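# Insert drive module in blue-lit slot and latch it

## Task

Push the drive module fully into the slot of the drive row that sits beneath the blue light, then push its latch handle downward until it is locked and lies flat; this must hold on its own without the robot keeping it there, and afterwards the grippers must release and the arms move away.

## Robot and tools

Robot: two six-joint arms with parallel grippers, named left_arm and right_arm. The names are labels, not image sides. Bases in the scene frame: left_arm at (-0.030, +0.276, 0) m, quat_wxyz (+0.996, 0, 0, +0.086); right_arm at (-0.004, -0.267, 0) m, quat_wxyz (+0.999, 0, 0, -0.034).

Scene frame: origin on the table surface midway between the arms, +z up, +x out across the table, left_arm on the +y side. Each gripper's fingers extend along its own +z and close along its own y. The reported end-effector point lies between the finger pads, roughly 5 mm short of the tips; at long reach the printed position may be a little wrong.

execute_actions {"actions": [...], "pictures": bool}. The list holds zero or one item.
- Empty list: no new command; returns state plus images.
- Move: {"rows": [[14 numbers], ...], "steps": n}. n is 5 to 15 control steps of 1/30 s (15 if omitted); up to 15 rows, one per step, the last row reused for remaining steps. Every row is one flat list of 14 numbers covering both arms even if one stays still: left_arm waist, shoulder, elbow, forearm roll, wrist pitch, wrist roll, opening, then the same seven for right_arm. The six joint values are absolute target angles in radians (not offsets), in the same form as the Joint positions line. Ranges: waist -2.618..2.618, shoulder 0.000..3.140, elbow -2.967..0.000, forearm roll -1.745..1.745, wrist pitch -1.220..1.220, wrist roll -2.094..2.094. A target more than 0.013 rad beyond a range end, and farther out than the current angle, makes the whole call rejected and nothing is sent. True ends may sit up to 0.013 rad off the listed ones; a target past the true end is clipped and the result may say "joint sent to its limit" (possibly about an earlier action); no such note does not prove more travel exists. Opening is an absolute value from -1 (closed) to +1 (fully open, 0.070 m between pads); full open to closed takes at least about 1 s.
- Wait: {"steps": n} with no rows, n up to 300; counts from the previous result and includes your reply time.
Images are returned only for an empty list or with pictures true.

Motion limits: joint targets move at most 3 rad/s, reaching that speed after 0.6 s, with all joints of an arm timed to arrive together. Each step the sent target stays within 0.867 rad of the measured angle, and if the targets would move the gripper over 70 mm from where it is, they are pulled back proportionally. Far moves therefore need several calls. Between calls the arms keep heading to the last row sent until they have nearly stopped or a step is HELD. Each result is taken 5 steps before its action ends; those steps play out while you reply.

Result lines: a state line per arm with end_effector_position (m) and end_effector_quat_wxyz in the scene frame; Joint positions, per arm six angles (rad) and pad gap (m); grip_measured, the measured opening on the command scale (each gripper may read up to about 1 mm off, consistently). To hold something, command about 0.04 under grip_measured for a firm grip, less for a lighter one; pad force is about 20 N at most, and fast closes can squeeze harder. Joint torques follow the joint order, include gravity and offsets, and are noisy. "joint command not followed" means a clearance check altered or blocked targets; HELD flags steps where your row was partly or wholly not sent. TORQUE FAULT: contact load hit a joint limit (21.6 N m for waist, shoulder, elbow; 7.52 N m for the three wrist joints, whose motors really give only about 4 N m), and the arm freezes 10 s. MOTOR HOT warns at 65 °C; at 80 °C an OVER-TEMPERATURE FAULT drops that arm until it cools, so avoid holding loads for long.

zoom_image {"camera": name, "region": [x0, y0, x1, y1]}: pixel box on the newest image of cam_high, cam_low, cam_left_wrist or cam_right_wrist (each 672x504, origin top-left), at most 504 by 504. Camera calibration (intrinsics and world-to-camera transforms) is given and may be slightly off.

show_instructions: no arguments; shows the reference pages. read_manual {"section": "licences"}: URDF licence text only. finished_scene {"scene": number}: ends the current scene irreversibly and reports success; replying with no tool call also ends things.

Cautions: external tugs may act on held parts or loose objects. Nothing may leave the table. Keep the arms from colliding or pressing on each other. Avoid drops, slips, slamming and very hard shoves; press the latch firmly but gently, confirm the module and latch stay in place unaided, then open the gripper and withdraw before finishing. Quicker, smoother, lower-effort motion is preferred.

Each tool is called as name(argument=value, ...), one argument or row to a line, values as JSON.

## Session

show_instructions(
)

execute_actions(
  actions=[],
)

Reference images for this scene: manual page 1, manual page 2, manual page 3, manual page 4, manual page 5, manual page 6.

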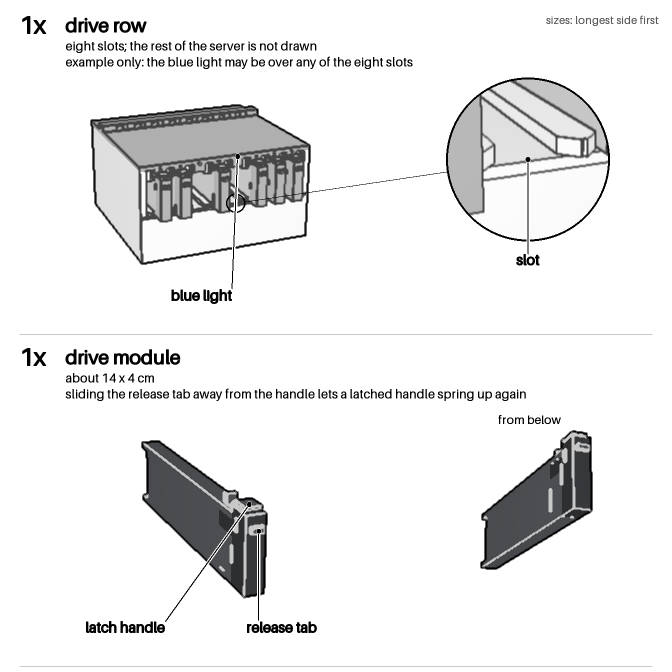

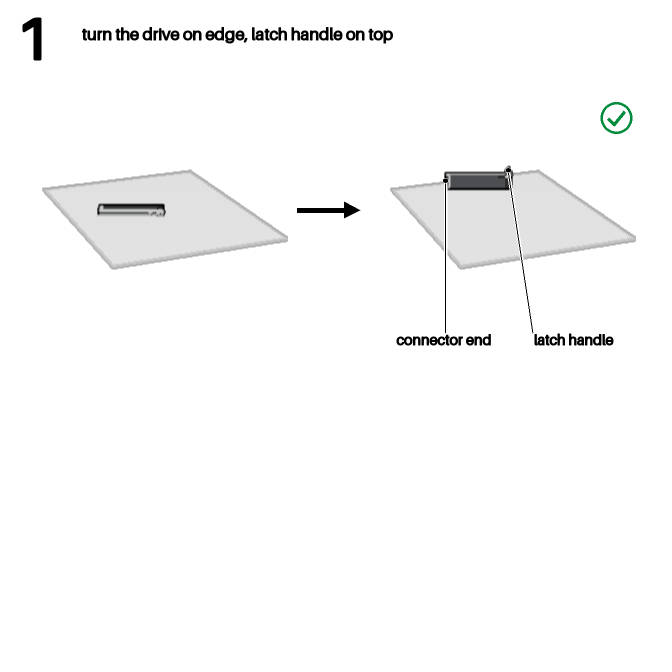

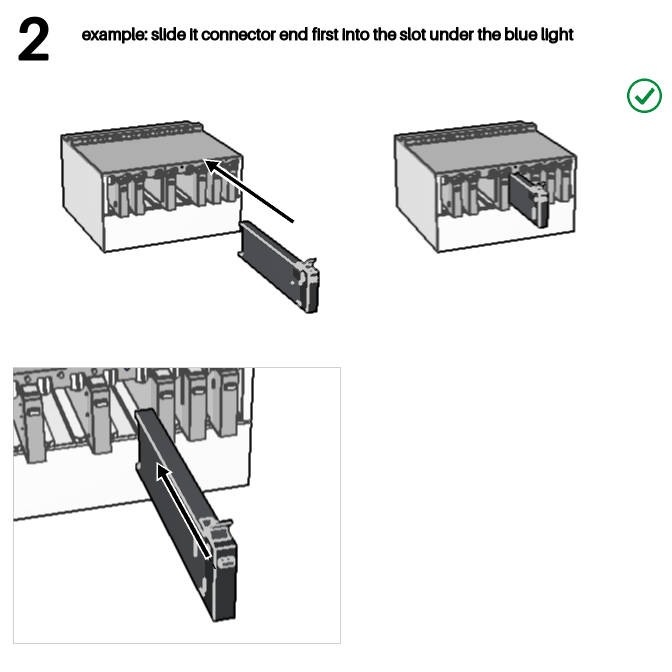

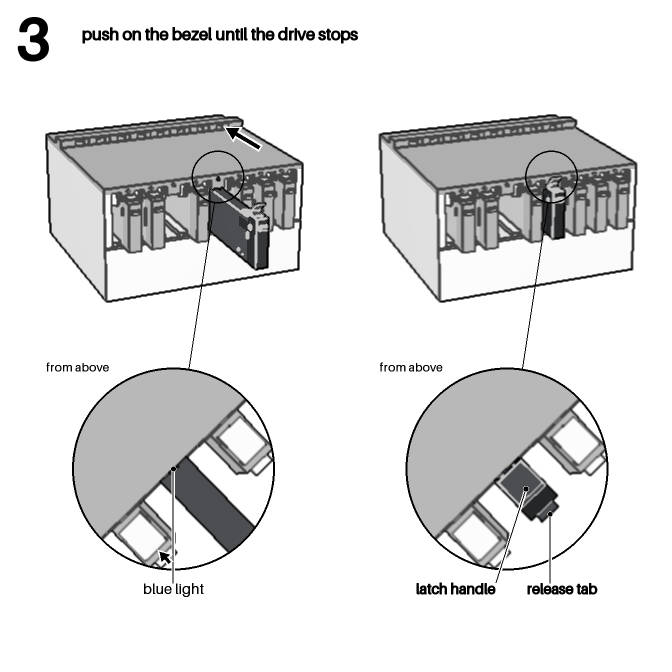

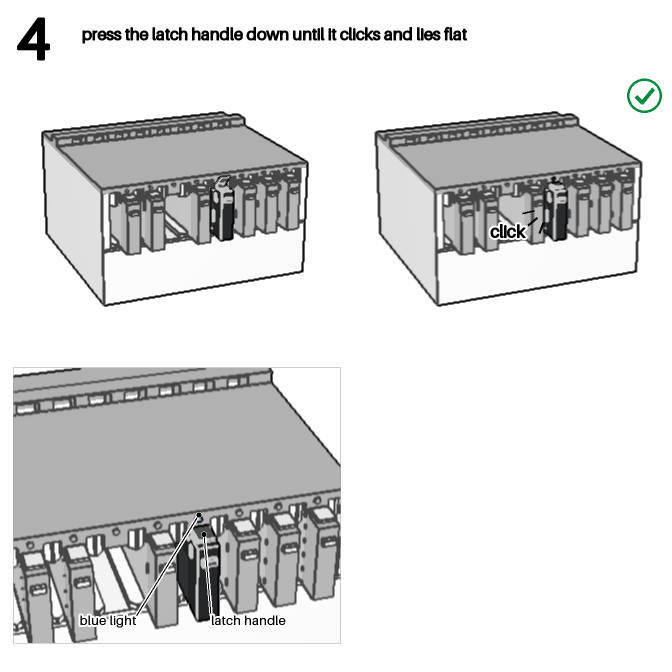

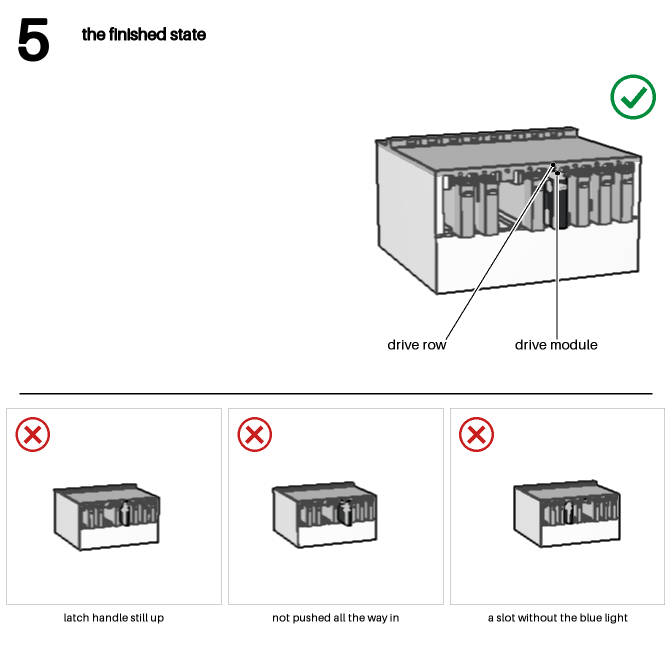

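Scene clock: 0.00 s of 6000.00 s.
left_arm: end_effector_position=(+0.1316, +0.6174, +0.2642) grip_measured=+1.00 end_effector_quat_wxyz=(+0.037, -0.153, +0.944, +0.289) | right_arm: end_effector_position=(+0.4785, +0.1560, +0.2392) grip_measured=+0.98 end_effector_quat_wxyz=(+0.565, -0.256, +0.768, +0.158)
Joint positions: left_arm=[ 0.747  1.526 -1.517  0.389  1.195  0.537  0.07 ] | right_arm=[ 0.847  2.135 -1.831 -1.044  0.204  1.043  0.069]
Joint torques (N m, as the arm reports them, + toward a larger angle): no reading
camera_calibration (this result's frames):
cam_left_wrist: T_world_to_cam=[[0.321944, -0.782276, -0.533289, 0.581963], [-0.763019, -0.547855, 0.343012, 0.340921], [-0.560495, 0.296479, -0.77327, 0.216053], [0, 0, 0, 1]] pos_world=[0.193865, 0.577976, 0.360482]
cam_right_wrist: T_world_to_cam=[[0.568121, -0.821203, 0.0535149, -0.157619], [-0.634627, -0.478588, -0.606797, 0.517822], [0.523915, 0.310773, -0.793053, 0.0152718], [0, 0, 0, 1]] pos_world=[0.410169, 0.11364, 0.334759]

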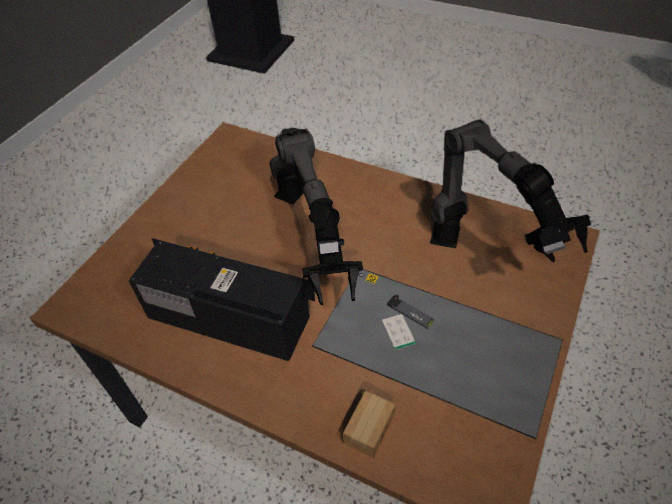

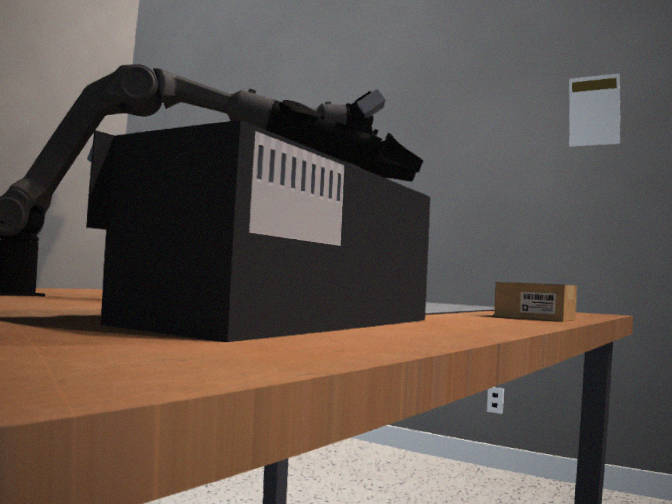

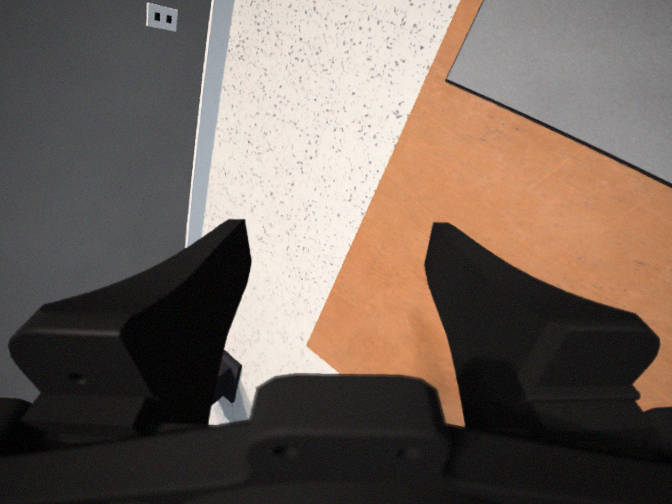

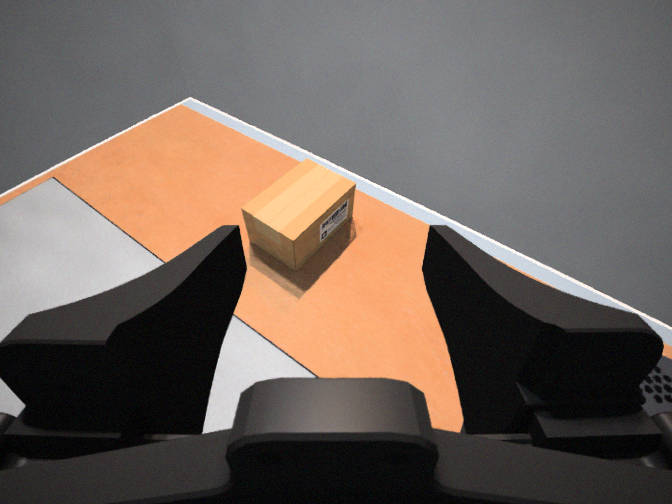

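zoom_image(
  camera="cam_high",
  region=[360, 270, 460, 350],
)

zoom_image(
  camera="cam_high",
  region=[130, 220, 320, 360],
)

Region (360, 270, 460, 350) of cam_high's 672x504 image, scaled by 5.040, with more detail than that image has; it fills the top 403 rows of this view, and the rest is white.

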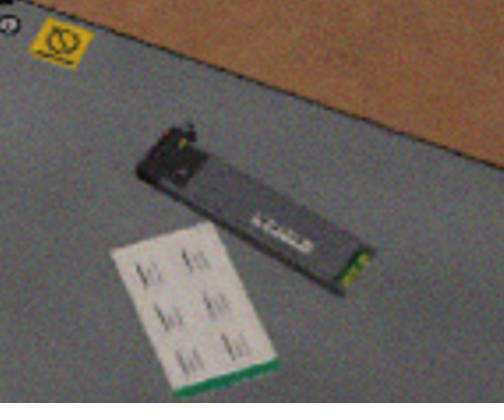

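Region (130, 220, 320, 360) of cam_high's 672x504 image, scaled by 2.653, with more detail than that image has; it fills the top 371 rows of this view, and the rest is white.

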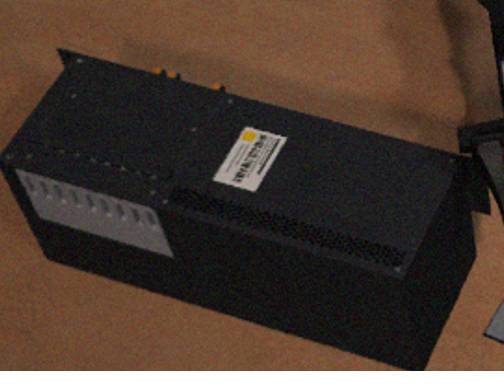

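execute_actions(
  actions=[
    {"rows":[[-0.123,1.9468,-1.4914,0,1.2026,-1.319,1,0.0,1.0,-0.7,0,0.5,0,1]],"steps":15},
  ],
)

execute_actions(
  actions=[
    {"steps":25},
  ],
  pictures=true,
)

Scene clock: 2.90 s of 6000.00 s.
left_arm: end_effector_position=(+0.2140, +0.5738, +0.2214) grip_measured=+1.00 end_effector_quat_wxyz=(+0.077, -0.163, +0.960, +0.215) | right_arm: end_effector_position=(+0.5057, +0.0352, +0.2544) grip_measured=+0.98 end_effector_quat_wxyz=(+0.551, -0.189, +0.808, +0.092)
Joint positions: left_arm=[ 0.553  1.62  -1.513  0.301  1.196  0.328  0.07 ] | right_arm=[ 0.676  1.951 -1.645 -0.857  0.263  0.856  0.069]
Joint torques (N m, as the arm reports them, + toward a larger angle): left_arm=[-0.15 -3.7  -3.34  0.12 -0.09 -0.38] | right_arm=[-0.05 -8.31 -3.34  0.02 -0.3  -0.22]
Steps of this call (steps 1 to 77: nothing new was sent; steps 78 to 87: the first 10 steps of this action). Readings (joint positions):
78: left_arm=[0.747 1.526 -1.517 0.389 1.195 0.537] | right_arm=[0.847 2.135 -1.831 -1.044 0.204 1.043]
79: left_arm=[0.744 1.527 -1.517 0.389 1.195 0.535] | right_arm=[0.845 2.133 -1.828 -1.041 0.204 1.040]
81: left_arm=[0.721 1.537 -1.517 0.379 1.195 0.510] | right_arm=[0.823 2.111 -1.803 -1.016 0.211 1.015]
85: left_arm=[0.611 1.591 -1.514 0.327 1.196 0.396] | right_arm=[0.724 2.008 -1.701 -0.913 0.246 0.912]
87: the state above

Scene clock: 3.73 s of 6000.00 s.
left_arm: end_effector_position=(+0.3474, +0.3475, +0.1019) grip_measured=+1.00 end_effector_quat_wxyz=(+0.036, -0.514, +0.857, +0.011) | right_arm: end_effector_position=(+0.3221, -0.2751, +0.2196) grip_measured=+0.98 end_effector_quat_wxyz=(+0.427, +0.012, +0.904, -0.016)
Joint positions: left_arm=[-0.011  1.892 -1.495  0.05   1.201 -0.935  0.07 ] | right_arm=[ 0.069  1.097 -0.797 -0.087  0.476  0.087  0.069]
Joint torques (N m, as the arm reports them, + toward a larger angle): left_arm=[-0.22 -4.71 -3.11 -0.06  0.24 -0.25] | right_arm=[ 0.81 -1.74 -4.41 -0.15 -0.68  0.1 ]
Kept back: nothing.
Steps of this call (steps 1 to 5: the last 5 steps of your previous action; steps 6 to 25: the robot went on to your last target). Readings (joint positions):
1: left_arm=[0.524 1.634 -1.512 0.289 1.196 0.293] | right_arm=[0.652 1.922 -1.616 -0.827 0.272 0.826]
2: left_arm=[0.496 1.647 -1.511 0.276 1.196 0.257] | right_arm=[0.628 1.891 -1.586 -0.798 0.280 0.797]
4: left_arm=[0.441 1.674 -1.509 0.252 1.197 0.183] | right_arm=[0.583 1.829 -1.524 -0.740 0.296 0.739]
8: left_arm=[0.339 1.723 -1.506 0.206 1.198 0.021] | right_arm=[0.492 1.699 -1.395 -0.625 0.328 0.624]
25: the state above
camera_calibration (this result's frames):
cam_left_wrist: T_world_to_cam=[[0.886607, -0.4621, 0.0197944, -0.148981], [-0.405272, -0.755526, 0.514718, 0.343745], [-0.222896, -0.464375, -0.857131, 0.447188], [0, 0, 0, 1]] pos_world=[0.371074, 0.398527, 0.209316]
cam_right_wrist: T_world_to_cam=[[-0.0377916, -0.998963, 0.0254041, -0.269347], [-0.960047, 0.029242, -0.278306, 0.372777], [0.277274, -0.0349068, -0.960157, 0.236613], [0, 0, 0, 1]] pos_world=[0.282098, -0.271709, 0.337774]

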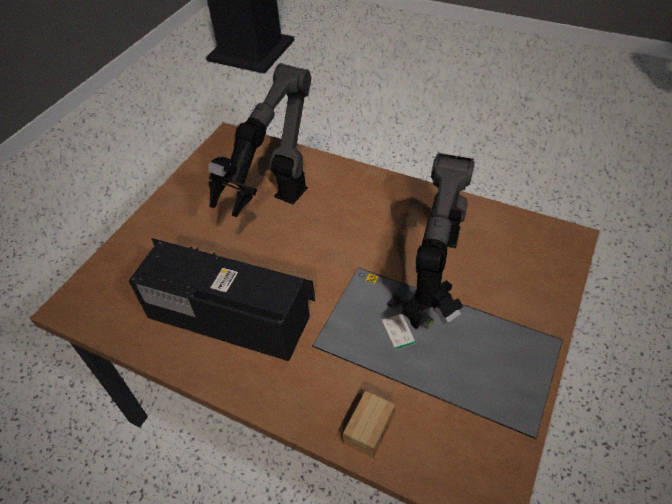

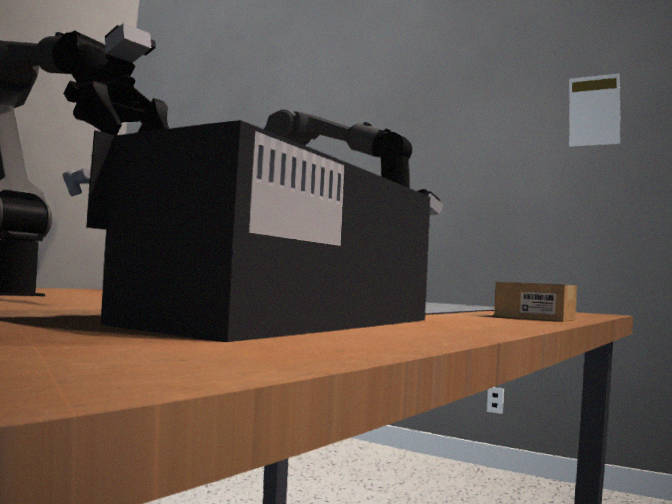

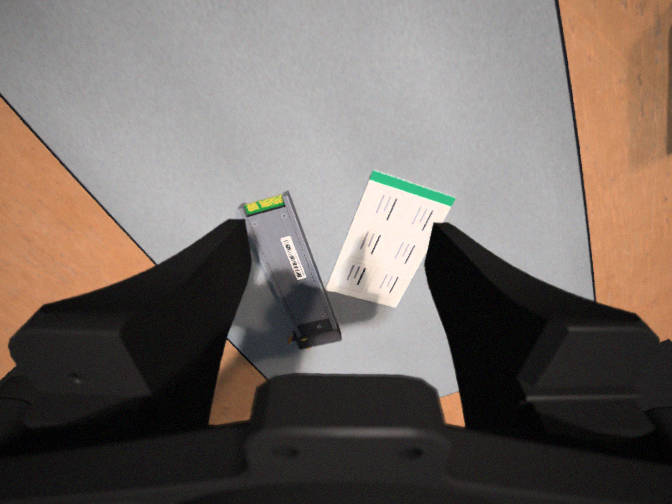

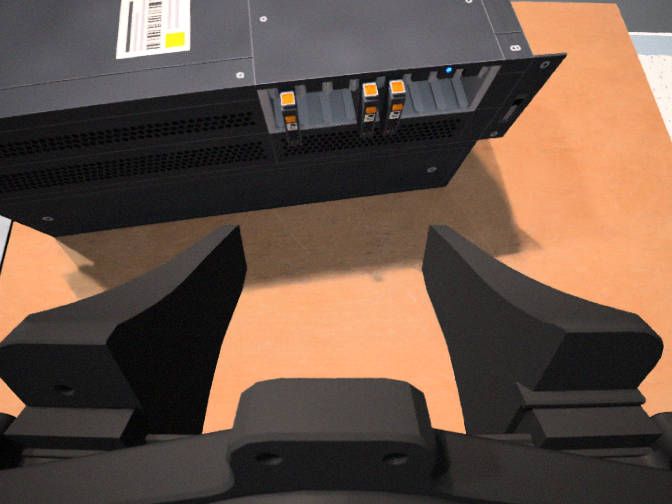

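execute_actions(
  actions=[
    {"steps":10},
  ],
  pictures=true,
)

Scene clock: 4.07 s of 6000.00 s.
left_arm: end_effector_position=(+0.3505, +0.2953, +0.0804) grip_measured=+1.00 end_effector_quat_wxyz=(+0.001, -0.629, +0.777, +0.000) | right_arm: end_effector_position=(+0.2920, -0.2867, +0.2045) grip_measured=+0.98 end_effector_quat_wxyz=(+0.415, +0.031, +0.909, -0.014)
Joint positions: left_arm=[-0.121  1.946 -1.491  0.001  1.203 -1.311  0.07 ] | right_arm=[-0.     0.999 -0.699  0.001  0.501 -0.     0.069]
Joint torques (N m, as the arm reports them, + toward a larger angle): left_arm=[ 0.12 -4.94 -3.04  0.02  0.36  0.1 ] | right_arm=[ 0.3  -1.49 -5.03 -0.17 -0.77  0.07]
Kept back: nothing.
Steps of this call (steps 1 to 10: the robot went on to your last target). Readings (joint positions):
1: left_arm=[-0.029 1.901 -1.494 0.042 1.202 -0.998] | right_arm=[0.047 1.066 -0.765 -0.059 0.485 0.059]
2: left_arm=[-0.046 1.910 -1.494 0.034 1.202 -1.056] | right_arm=[0.029 1.041 -0.740 -0.037 0.491 0.037]
4: left_arm=[-0.075 1.924 -1.493 0.021 1.202 -1.154] | right_arm=[0.007 1.008 -0.708 -0.008 0.499 0.008]
8: left_arm=[-0.112 1.941 -1.492 0.005 1.203 -1.281] | right_arm=[-0.000 0.999 -0.698 0.001 0.501 -0.000]
10: the state above
camera_calibration (this result's frames):
cam_left_wrist: T_world_to_cam=[[0.980491, -0.196561, 0.000829078, -0.285177], [-0.161291, -0.802132, 0.574951, 0.240078], [-0.112348, -0.563869, -0.818187, 0.392687], [0, 0, 0, 1]] pos_world=[0.362453, 0.357944, 0.183495]
cam_right_wrist: T_world_to_cam=[[-0.0697587, -0.99754, 0.00686073, -0.268134], [-0.965317, 0.0657676, -0.252661, 0.346768], [0.251588, -0.0242481, -0.967531, 0.242127], [0, 0, 0, 1]] pos_world=[0.25512, -0.284409, 0.323719]

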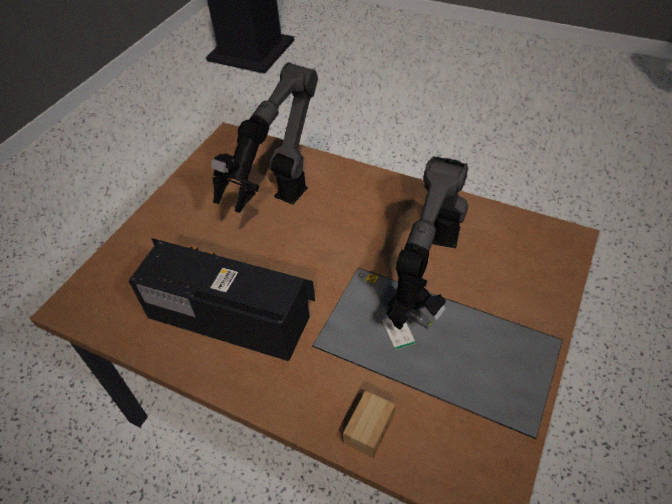

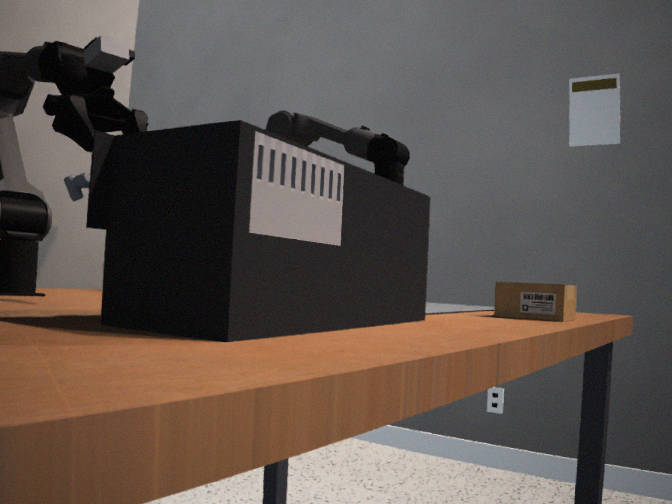

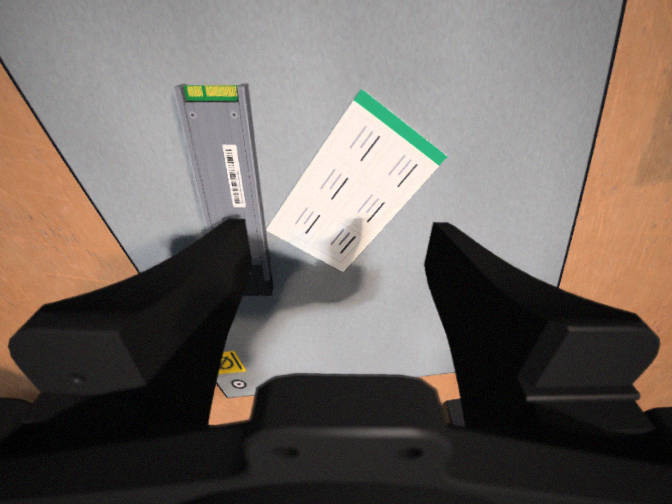

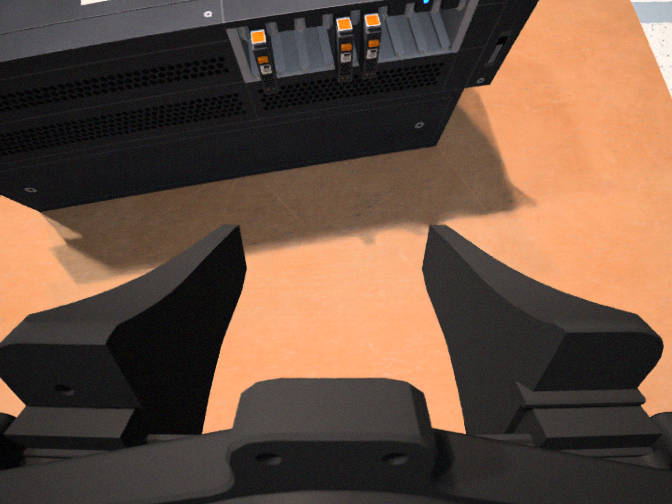

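execute_actions(
  actions=[
    {"rows":[[-0.0458,1.7996,-1.1393,0,0.9977,-1.23,1,0.0,1.0,-0.7,0,0.5,0,1]],"steps":15},
  ],
)

execute_actions(
  actions=[
    {"rows":[[-0.0458,1.8794,-1.0636,0,0.8422,-1.23,1,0.0,1.0,-0.7,0,0.5,0,1]],"steps":15},
  ],
)

execute_actions(
  actions=[
    {"steps":8},
  ],
  pictures=true,
)

Scene clock: 4.83 s of 6000.00 s.
left_arm: end_effector_position=(+0.3127, +0.3100, +0.0600) grip_measured=+1.00 end_effector_quat_wxyz=(-0.001, -0.629, +0.777, +0.001) | right_arm: end_effector_position=(+0.2924, -0.2868, +0.2049) grip_measured=+0.98 end_effector_quat_wxyz=(+0.416, +0.031, +0.909, -0.014)
Joint positions: left_arm=[-0.072  1.851 -1.26  -0.     1.069 -1.26   0.07 ] | right_arm=[-0.     1.    -0.7    0.     0.5   -0.     0.069]
Joint torques (N m, as the arm reports them, + toward a larger angle): left_arm=[-0.24 -5.17 -4.21  0.04  0.11  0.02] | right_arm=[ 0.51 -1.42 -4.89 -0.19 -0.76  0.04]
Steps of this call (steps 1 to 13: the robot went on to your last target; steps 14 to 23: the first 10 steps of this action). Readings (joint positions):
14: left_arm=[-0.123 1.947 -1.491 -0.000 1.203 -1.319] | right_arm=[-0.000 1.000 -0.700 0.000 0.500 -0.000]
15: left_arm=[-0.123 1.946 -1.489 -0.000 1.202 -1.318] | right_arm=[-0.000 1.000 -0.700 0.000 0.500 -0.000]
17: left_arm=[-0.117 1.937 -1.464 -0.000 1.187 -1.312] | right_arm=[-0.000 1.000 -0.700 0.000 0.500 -0.000]
21: left_arm=[-0.091 1.887 -1.346 -0.000 1.118 -1.282] | right_arm=[-0.000 1.000 -0.700 0.000 0.500 -0.000]
23: the state above

Scene clock: 5.33 s of 6000.00 s.
left_arm: end_effector_position=(+0.2906, +0.3166, +0.0074) grip_measured=+1.00 end_effector_quat_wxyz=(-0.001, -0.628, +0.779, +0.001) | right_arm: end_effector_position=(+0.2924, -0.2868, +0.2049) grip_measured=+0.98 end_effector_quat_wxyz=(+0.416, +0.031, +0.909, -0.014)
Joint positions: left_arm=[-0.045  1.88  -1.062 -0.     0.842 -1.23   0.07 ] | right_arm=[ 0.     1.    -0.7   -0.     0.5    0.     0.069]
Joint torques (N m, as the arm reports them, + toward a larger angle): left_arm=[-0.45 -5.37 -3.21  0.04  0.34 -0.02] | right_arm=[ 0.43 -1.31 -4.73 -0.2  -0.77  0.08]
Steps of this call (steps 1 to 5: the last 5 steps of your previous action; steps 6 to 15: the first 10 steps of this action). Readings (joint positions):
6: left_arm=[-0.045 1.800 -1.137 -0.000 0.998 -1.230] | right_arm=[0.000 1.000 -0.700 0.000 0.500 -0.000]
7: left_arm=[-0.045 1.800 -1.133 -0.000 0.992 -1.230] | right_arm=[0.000 1.000 -0.700 0.000 0.500 -0.000]
9: left_arm=[-0.045 1.809 -1.114 -0.000 0.961 -1.230] | right_arm=[0.000 1.000 -0.700 0.000 0.500 -0.000]
13: left_arm=[-0.045 1.865 -1.070 -0.000 0.862 -1.230] | right_arm=[0.000 1.000 -0.700 -0.000 0.500 -0.000]
15: the state above

Scene clock: 5.60 s of 6000.00 s.
left_arm: end_effector_position=(+0.2909, +0.3165, +0.0075) grip_measured=+1.00 end_effector_quat_wxyz=(-0.001, -0.627, +0.779, +0.000) | right_arm: end_effector_position=(+0.2924, -0.2868, +0.2049) grip_measured=+0.98 end_effector_quat_wxyz=(+0.416, +0.031, +0.909, -0.014)
Joint positions: left_arm=[-0.045  1.881 -1.063 -0.     0.842 -1.23   0.07 ] | right_arm=[ 0.     1.    -0.7   -0.     0.5    0.     0.069]
Joint torques (N m, as the arm reports them, + toward a larger angle): left_arm=[-0.4  -5.46 -3.42  0.06  0.35 -0.03] | right_arm=[ 0.41 -1.39 -4.89 -0.19 -0.77  0.05]
Kept back: nothing.
Steps of this call (steps 1 to 5: the last 5 steps of your previous action; steps 6 to 8: the robot went on to your last target). Readings (joint positions):
1: left_arm=[-0.045 1.882 -1.062 -0.000 0.841 -1.230] | right_arm=[0.000 1.000 -0.700 -0.000 0.500 0.000]
2: left_arm=[-0.045 1.881 -1.062 -0.000 0.841 -1.230] | right_arm=[0.000 1.000 -0.700 -0.000 0.500 0.000]
4: left_arm=[-0.045 1.881 -1.062 -0.000 0.841 -1.230] | right_arm=[0.000 1.000 -0.700 -0.000 0.500 0.000]
8: the state above
camera_calibration (this result's frames):
cam_left_wrist: T_world_to_cam=[[0.979461, -0.201633, -0.00106782, -0.22065], [-0.164181, -0.800586, 0.576287, 0.289719], [-0.117053, -0.564275, -0.817247, 0.339807], [0, 0, 0, 1]] pos_world=[0.30346, 0.379199, 0.110509]
cam_right_wrist: T_world_to_cam=[[-0.0694786, -0.997555, 0.00748404, -0.268357], [-0.965023, 0.0653079, -0.253901, 0.347312], [0.252792, -0.024863, -0.967201, 0.241872], [0, 0, 0, 1]] pos_world=[0.255375, -0.28437, 0.32413]

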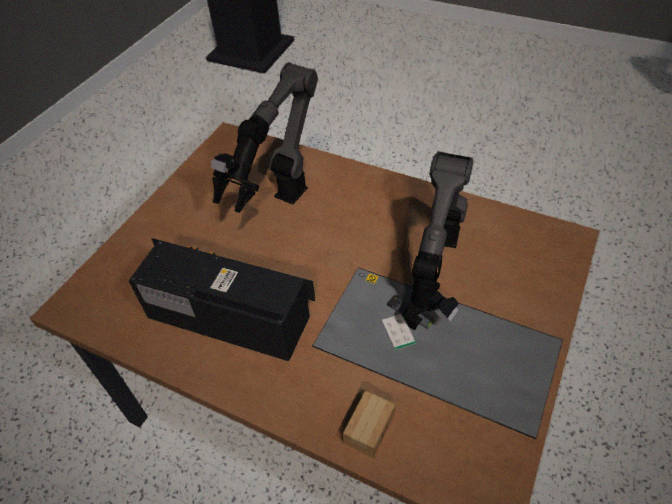

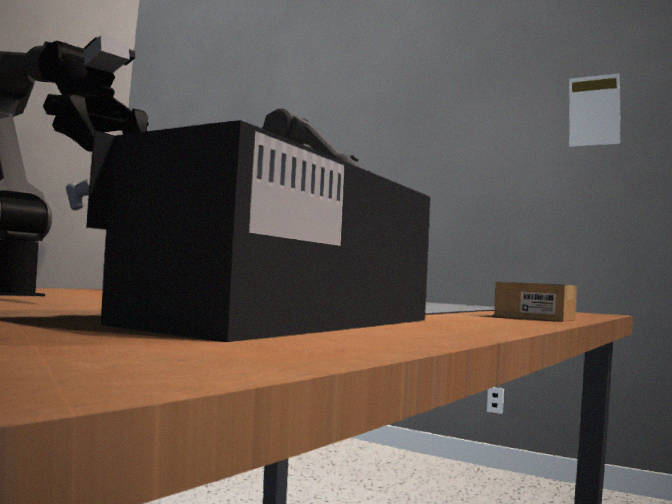

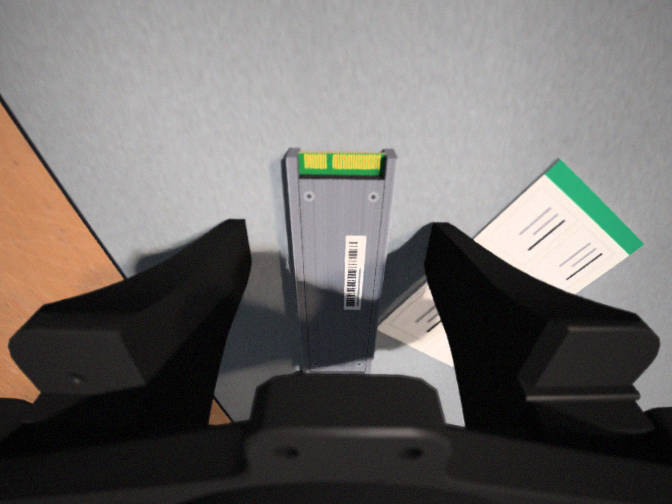

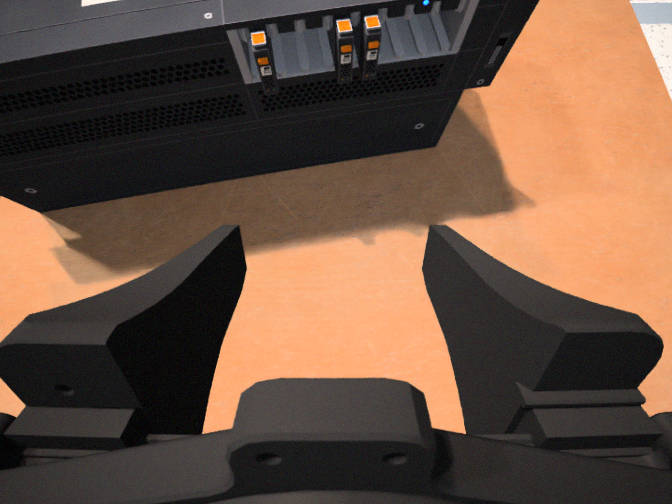

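execute_actions(
  actions=[
    {"rows":[[-0.0458,1.8794,-1.0636,0,0.8422,-1.23,-0.11,0.0,1.0,-0.7,0,0.5,0,1]],"steps":15},
  ],
)

execute_actions(
  actions=[
    {"steps":12},
  ],
)

execute_actions(
  actions=[
    {"rows":[[-0.0458,1.6,-1.1,0,0.8,-1.23,-0.11,0.0,1.0,-0.7,0,0.5,0,1]],"steps":15},
  ],
)

execute_actions(
  actions=[
    {"rows":[[-1.822,1.4,-0.1253,0,-0.9175,1.571,-0.11,0.0,1.0,-0.7,0,0.5,0,1]],"steps":15},
  ],
)

execute_actions(
  actions=[
    {"steps":50},
  ],
)

execute_actions(
  actions=[
    {"rows":[[-1.822,1.4,-0.1253,0,-0.9175,1.571,-0.11,1.554,0.95,-0.9035,0,1.22,-1.576,0.3]],"steps":15},
  ],
)

execute_actions(
  actions=[
    {"steps":40},
  ],
  pictures=true,
)

Scene clock: 6.80 s of 6000.00 s.
left_arm: end_effector_position=(+0.2912, +0.3165, +0.0080) grip_measured=+0.37 end_effector_quat_wxyz=(-0.000, -0.627, +0.779, -0.000) | right_arm: end_effector_position=(+0.2924, -0.2868, +0.2049) grip_measured=+0.98 end_effector_quat_wxyz=(+0.416, +0.031, +0.909, -0.014)
Joint positions: left_arm=[-0.046  1.879 -1.064 -0.     0.842 -1.23   0.048] | right_arm=[ 0.     1.    -0.7   -0.     0.5    0.     0.069]
Joint torques (N m, as the arm reports them, + toward a larger angle): left_arm=[-0.34 -5.53 -3.36  0.11  0.36 -0.2 ] | right_arm=[ 0.51 -1.42 -4.99 -0.17 -0.75  0.09]
Steps of this call (steps 1 to 15: the robot went on to your last target; steps 16 to 26: nothing new was sent; steps 27 to 36: the first 10 steps of this action). Readings (joint positions):
27: left_arm=[-0.046 1.879 -1.064 -0.000 0.842 -1.230] | right_arm=[0.000 1.000 -0.700 -0.000 0.500 0.000]
28: left_arm=[-0.046 1.879 -1.064 -0.000 0.842 -1.230] | right_arm=[0.000 1.000 -0.700 -0.000 0.500 0.000]
30: left_arm=[-0.046 1.879 -1.064 -0.000 0.842 -1.230] | right_arm=[0.000 1.000 -0.700 -0.000 0.500 0.000]
34: left_arm=[-0.046 1.879 -1.064 -0.000 0.842 -1.230] | right_arm=[0.000 1.000 -0.700 -0.000 0.500 0.000]
36: the state above

Scene clock: 7.20 s of 6000.00 s.
left_arm: end_effector_position=(+0.2912, +0.3165, +0.0080) grip_measured=-0.03 end_effector_quat_wxyz=(-0.000, -0.627, +0.779, -0.000) | right_arm: end_effector_position=(+0.2924, -0.2868, +0.2049) grip_measured=+0.98 end_effector_quat_wxyz=(+0.416, +0.031, +0.909, -0.014)
Joint positions: left_arm=[-0.046  1.879 -1.064 -0.     0.842 -1.23   0.034] | right_arm=[ 0.     1.    -0.7   -0.     0.5    0.     0.069]
Joint torques (N m, as the arm reports them, + toward a larger angle): left_arm=[-0.44 -5.45 -3.23  0.1   0.34 -0.25] | right_arm=[ 0.52 -1.24 -4.85 -0.17 -0.75  0.06]
Kept back: nothing.
Steps of this call (steps 1 to 5: the last 5 steps of your previous action; steps 6 to 12: the robot went on to your last target). Readings (joint positions):
1: left_arm=[-0.046 1.879 -1.064 -0.000 0.842 -1.230] | right_arm=[0.000 1.000 -0.700 -0.000 0.500 0.000]
2: left_arm=[-0.046 1.879 -1.064 -0.000 0.842 -1.230] | right_arm=[0.000 1.000 -0.700 -0.000 0.500 0.000]
4: left_arm=[-0.046 1.879 -1.064 -0.000 0.842 -1.230] | right_arm=[0.000 1.000 -0.700 -0.000 0.500 0.000]
8: left_arm=[-0.046 1.879 -1.064 -0.000 0.842 -1.230] | right_arm=[0.000 1.000 -0.700 -0.000 0.500 0.000]
12: the state above

Scene clock: 7.53 s of 6000.00 s.
left_arm: end_effector_position=(+0.3240, +0.3206, +0.0894) grip_measured=-0.03 end_effector_quat_wxyz=(+0.117, -0.621, +0.771, -0.072) | right_arm: end_effector_position=(+0.2924, -0.2868, +0.2049) grip_measured=+0.98 end_effector_quat_wxyz=(+0.416, +0.031, +0.909, -0.014)
Joint positions: left_arm=[-0.046  1.666 -1.093  0.     0.81  -1.23   0.034] | right_arm=[ 0.     1.    -0.7   -0.     0.5    0.     0.069]
Joint torques (N m, as the arm reports them, + toward a larger angle): left_arm=[-0.41 -2.91 -3.16  0.11 -0.27 -0.27] | right_arm=[ 0.4  -1.39 -4.96 -0.18 -0.76  0.06]
Steps of this call (steps 1 to 10: the first 10 steps of this action). Readings (joint positions):
1: left_arm=[-0.046 1.879 -1.064 -0.000 0.842 -1.230] | right_arm=[0.000 1.000 -0.700 -0.000 0.500 0.000]
2: left_arm=[-0.046 1.877 -1.064 -0.000 0.842 -1.230] | right_arm=[0.000 1.000 -0.700 -0.000 0.500 0.000]
4: left_arm=[-0.046 1.853 -1.066 -0.000 0.840 -1.230] | right_arm=[0.000 1.000 -0.700 -0.000 0.500 0.000]
8: left_arm=[-0.046 1.735 -1.082 -0.000 0.821 -1.230] | right_arm=[0.000 1.000 -0.700 -0.000 0.500 0.000]
10: the state above

Scene clock: 8.03 s of 6000.00 s.
left_arm: end_effector_position=(+0.3107, +0.2432, +0.0821) grip_measured=-0.03 end_effector_quat_wxyz=(+0.172, -0.432, +0.879, -0.106) | right_arm: end_effector_position=(+0.2924, -0.2868, +0.2049) grip_measured=+0.98 end_effector_quat_wxyz=(+0.416, +0.031, +0.909, -0.014)
Joint positions: left_arm=[-0.267  1.554 -0.881  0.001  0.579 -1.01   0.034] | right_arm=[ 0.     1.    -0.7   -0.     0.5    0.     0.069]
Joint torques (N m, as the arm reports them, + toward a larger angle): left_arm=[-0.04 -4.58 -3.56 -0.06 -0.91  0.16] | right_arm=[ 0.23 -1.43 -5.01 -0.19 -0.75  0.06]
Steps of this call (steps 1 to 5: the last 5 steps of your previous action; steps 6 to 15: the first 10 steps of this action). Readings (joint positions):
6: left_arm=[-0.046 1.597 -1.101 0.000 0.800 -1.230] | right_arm=[0.000 1.000 -0.700 -0.000 0.500 0.000]
7: left_arm=[-0.049 1.597 -1.098 0.000 0.797 -1.228] | right_arm=[0.000 1.000 -0.700 -0.000 0.500 0.000]
9: left_arm=[-0.073 1.594 -1.074 0.001 0.772 -1.204] | right_arm=[0.000 1.000 -0.700 -0.000 0.500 0.000]
13: left_arm=[-0.191 1.568 -0.957 0.001 0.654 -1.086] | right_arm=[0.000 1.000 -0.700 -0.000 0.500 0.000]
15: the state above

Scene clock: 9.70 s of 6000.00 s.
left_arm: end_effector_position=(-0.0518, -0.0422, +0.1230) grip_measured=-0.03 end_effector_quat_wxyz=(+0.602, +0.798, -0.009, -0.034) | right_arm: end_effector_position=(+0.2924, -0.2868, +0.2049) grip_measured=+0.98 end_effector_quat_wxyz=(+0.416, +0.031, +0.909, -0.014)
Joint positions: left_arm=[-1.81   1.401 -0.13   0.    -0.906  1.527  0.034] | right_arm=[ 0.     1.    -0.7   -0.     0.5    0.     0.069]
Joint torques (N m, as the arm reports them, + toward a larger angle): left_arm=[-0.18 -2.7  -2.51 -0.2  -1.59 -0.31] | right_arm=[ 0.4  -1.38 -5.03 -0.17 -0.76  0.07]
Kept back: nothing.
Steps of this call (steps 1 to 5: the last 5 steps of your previous action; steps 6 to 50: the robot went on to your last target). Readings (joint positions):
1: left_arm=[-0.305 1.547 -0.846 0.001 0.541 -0.972] | right_arm=[0.000 1.000 -0.700 -0.000 0.500 0.000]
2: left_arm=[-0.344 1.540 -0.812 0.001 0.502 -0.933] | right_arm=[0.000 1.000 -0.700 -0.000 0.500 0.000]
4: left_arm=[-0.424 1.527 -0.748 0.000 0.423 -0.854] | right_arm=[0.000 1.000 -0.700 -0.000 0.500 0.000]
8: left_arm=[-0.587 1.504 -0.634 0.000 0.260 -0.691] | right_arm=[0.000 1.000 -0.700 -0.000 0.500 0.000]
50: the state above

Scene clock: 10.03 s of 6000.00 s.
left_arm: end_effector_position=(-0.0555, -0.0413, +0.1243) grip_measured=-0.03 end_effector_quat_wxyz=(+0.605, +0.795, -0.032, -0.024) | right_arm: end_effector_position=(+0.2694, -0.2204, +0.2001) grip_measured=+0.35 end_effector_quat_wxyz=(+0.360, -0.186, +0.914, -0.012)
Joint positions: left_arm=[-1.822  1.4   -0.125 -0.    -0.917  1.571  0.034] | right_arm=[ 0.235  0.99  -0.752 -0.     0.683 -0.234  0.047]
Joint torques (N m, as the arm reports them, + toward a larger angle): left_arm=[-0.13 -2.63 -2.4  -0.17 -1.59 -0.35] | right_arm=[ 0.27 -2.48 -4.85 -0.11 -0.5  -0.09]
Steps of this call (steps 1 to 10: the first 10 steps of this action). Readings (joint positions):
1: left_arm=[-1.815 1.401 -0.128 0.000 -0.911 1.546] | right_arm=[0.000 1.000 -0.700 -0.000 0.500 0.000]
2: left_arm=[-1.819 1.400 -0.126 0.000 -0.915 1.560] | right_arm=[0.003 1.000 -0.701 -0.000 0.501 -0.002]
4: left_arm=[-1.822 1.400 -0.125 0.000 -0.917 1.571] | right_arm=[0.028 1.000 -0.707 -0.000 0.521 -0.027]
8: left_arm=[-1.822 1.400 -0.125 -0.000 -0.917 1.571] | right_arm=[0.147 0.994 -0.734 -0.000 0.618 -0.145]
10: the state above

Scene clock: 11.37 s of 6000.00 s.
left_arm: end_effector_position=(-0.0555, -0.0413, +0.1243) grip_measured=-0.03 end_effector_quat_wxyz=(+0.605, +0.795, -0.031, -0.024) | right_arm: end_effector_position=(+0.0127, -0.0658, +0.2024) grip_measured=+0.30 end_effector_quat_wxyz=(-0.195, +0.980, -0.039, +0.009)
Joint positions: left_arm=[-1.822  1.4   -0.125 -0.    -0.917  1.571  0.034] | right_arm=[ 1.554  0.95  -0.904 -0.     1.219 -1.576  0.045]
Joint torques (N m, as the arm reports them, + toward a larger angle): left_arm=[-0.07 -2.67 -2.57  0.09 -1.6  -0.37] | right_arm=[-0.96 -1.96 -4.52  0.09 -0.16  0.06]
joint sent to its limit (right arm) — the command would take joint 5 (wrist pitch) past its upper limit, so that joint was sent only as far as its limit.
Kept back: nothing.
Steps of this call (steps 1 to 5: the last 5 steps of your previous action; steps 6 to 40: the robot went on to your last target). Readings (joint positions):
1: left_arm=[-1.822 1.400 -0.125 -0.000 -0.917 1.571] | right_arm=[0.280 0.988 -0.760 -0.000 0.712 -0.279]
2: left_arm=[-1.822 1.400 -0.125 -0.000 -0.917 1.571] | right_arm=[0.325 0.986 -0.768 -0.000 0.740 -0.324]
4: left_arm=[-1.822 1.400 -0.125 -0.000 -0.917 1.571] | right_arm=[0.416 0.982 -0.783 -0.000 0.791 -0.415]
8: left_arm=[-1.822 1.400 -0.125 -0.000 -0.917 1.571] | right_arm=[0.602 0.975 -0.808 -0.000 0.880 -0.601]
40: the state above
camera_calibration (this result's frames):
cam_left_wrist: T_world_to_cam=[[0.0100268, 0.266909, -0.96367, 0.131801], [0.858874, 0.491235, 0.144995, 0.0428343], [0.512089, -0.829125, -0.224316, 0.143058], [0, 0, 0, 1]] pos_world=[-0.111369, 0.0623918, 0.152892]
cam_right_wrist: T_world_to_cam=[[0.0682455, 0.918726, 0.388954, -0.0202233], [0.803601, -0.281663, 0.5243, -0.140513], [0.591242, 0.276783, -0.757512, 0.288777], [0, 0, 0, 1]] pos_world=[-0.0564404, -0.100926, 0.300288]

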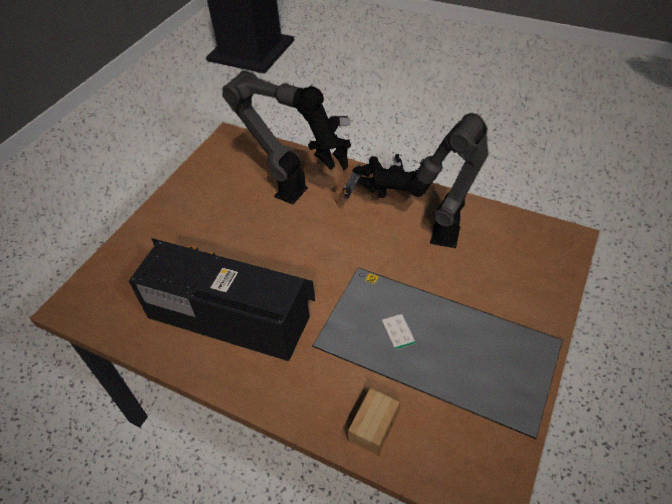

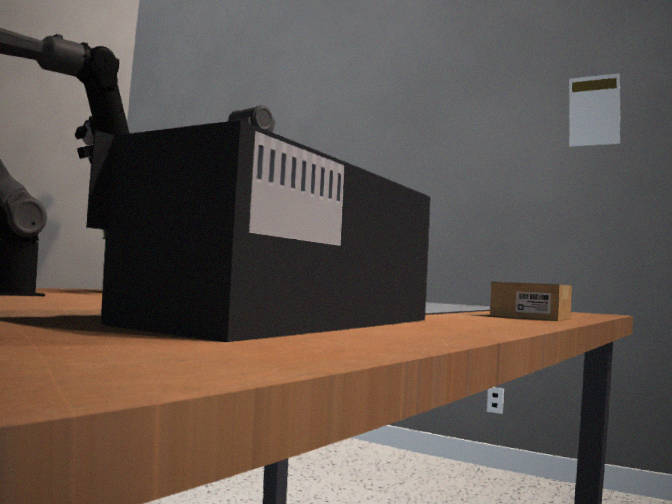

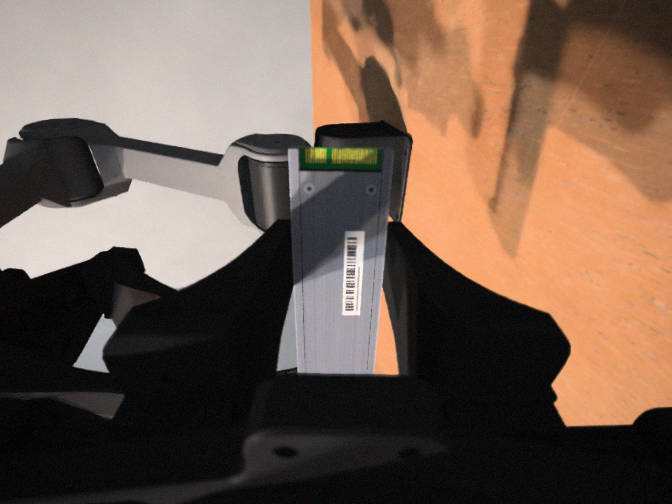

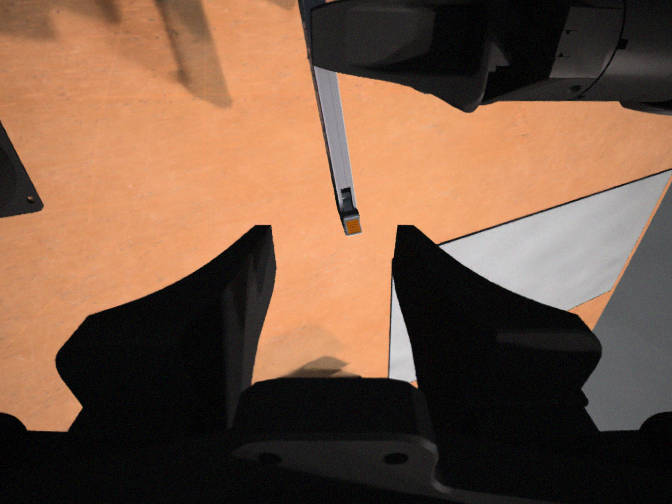

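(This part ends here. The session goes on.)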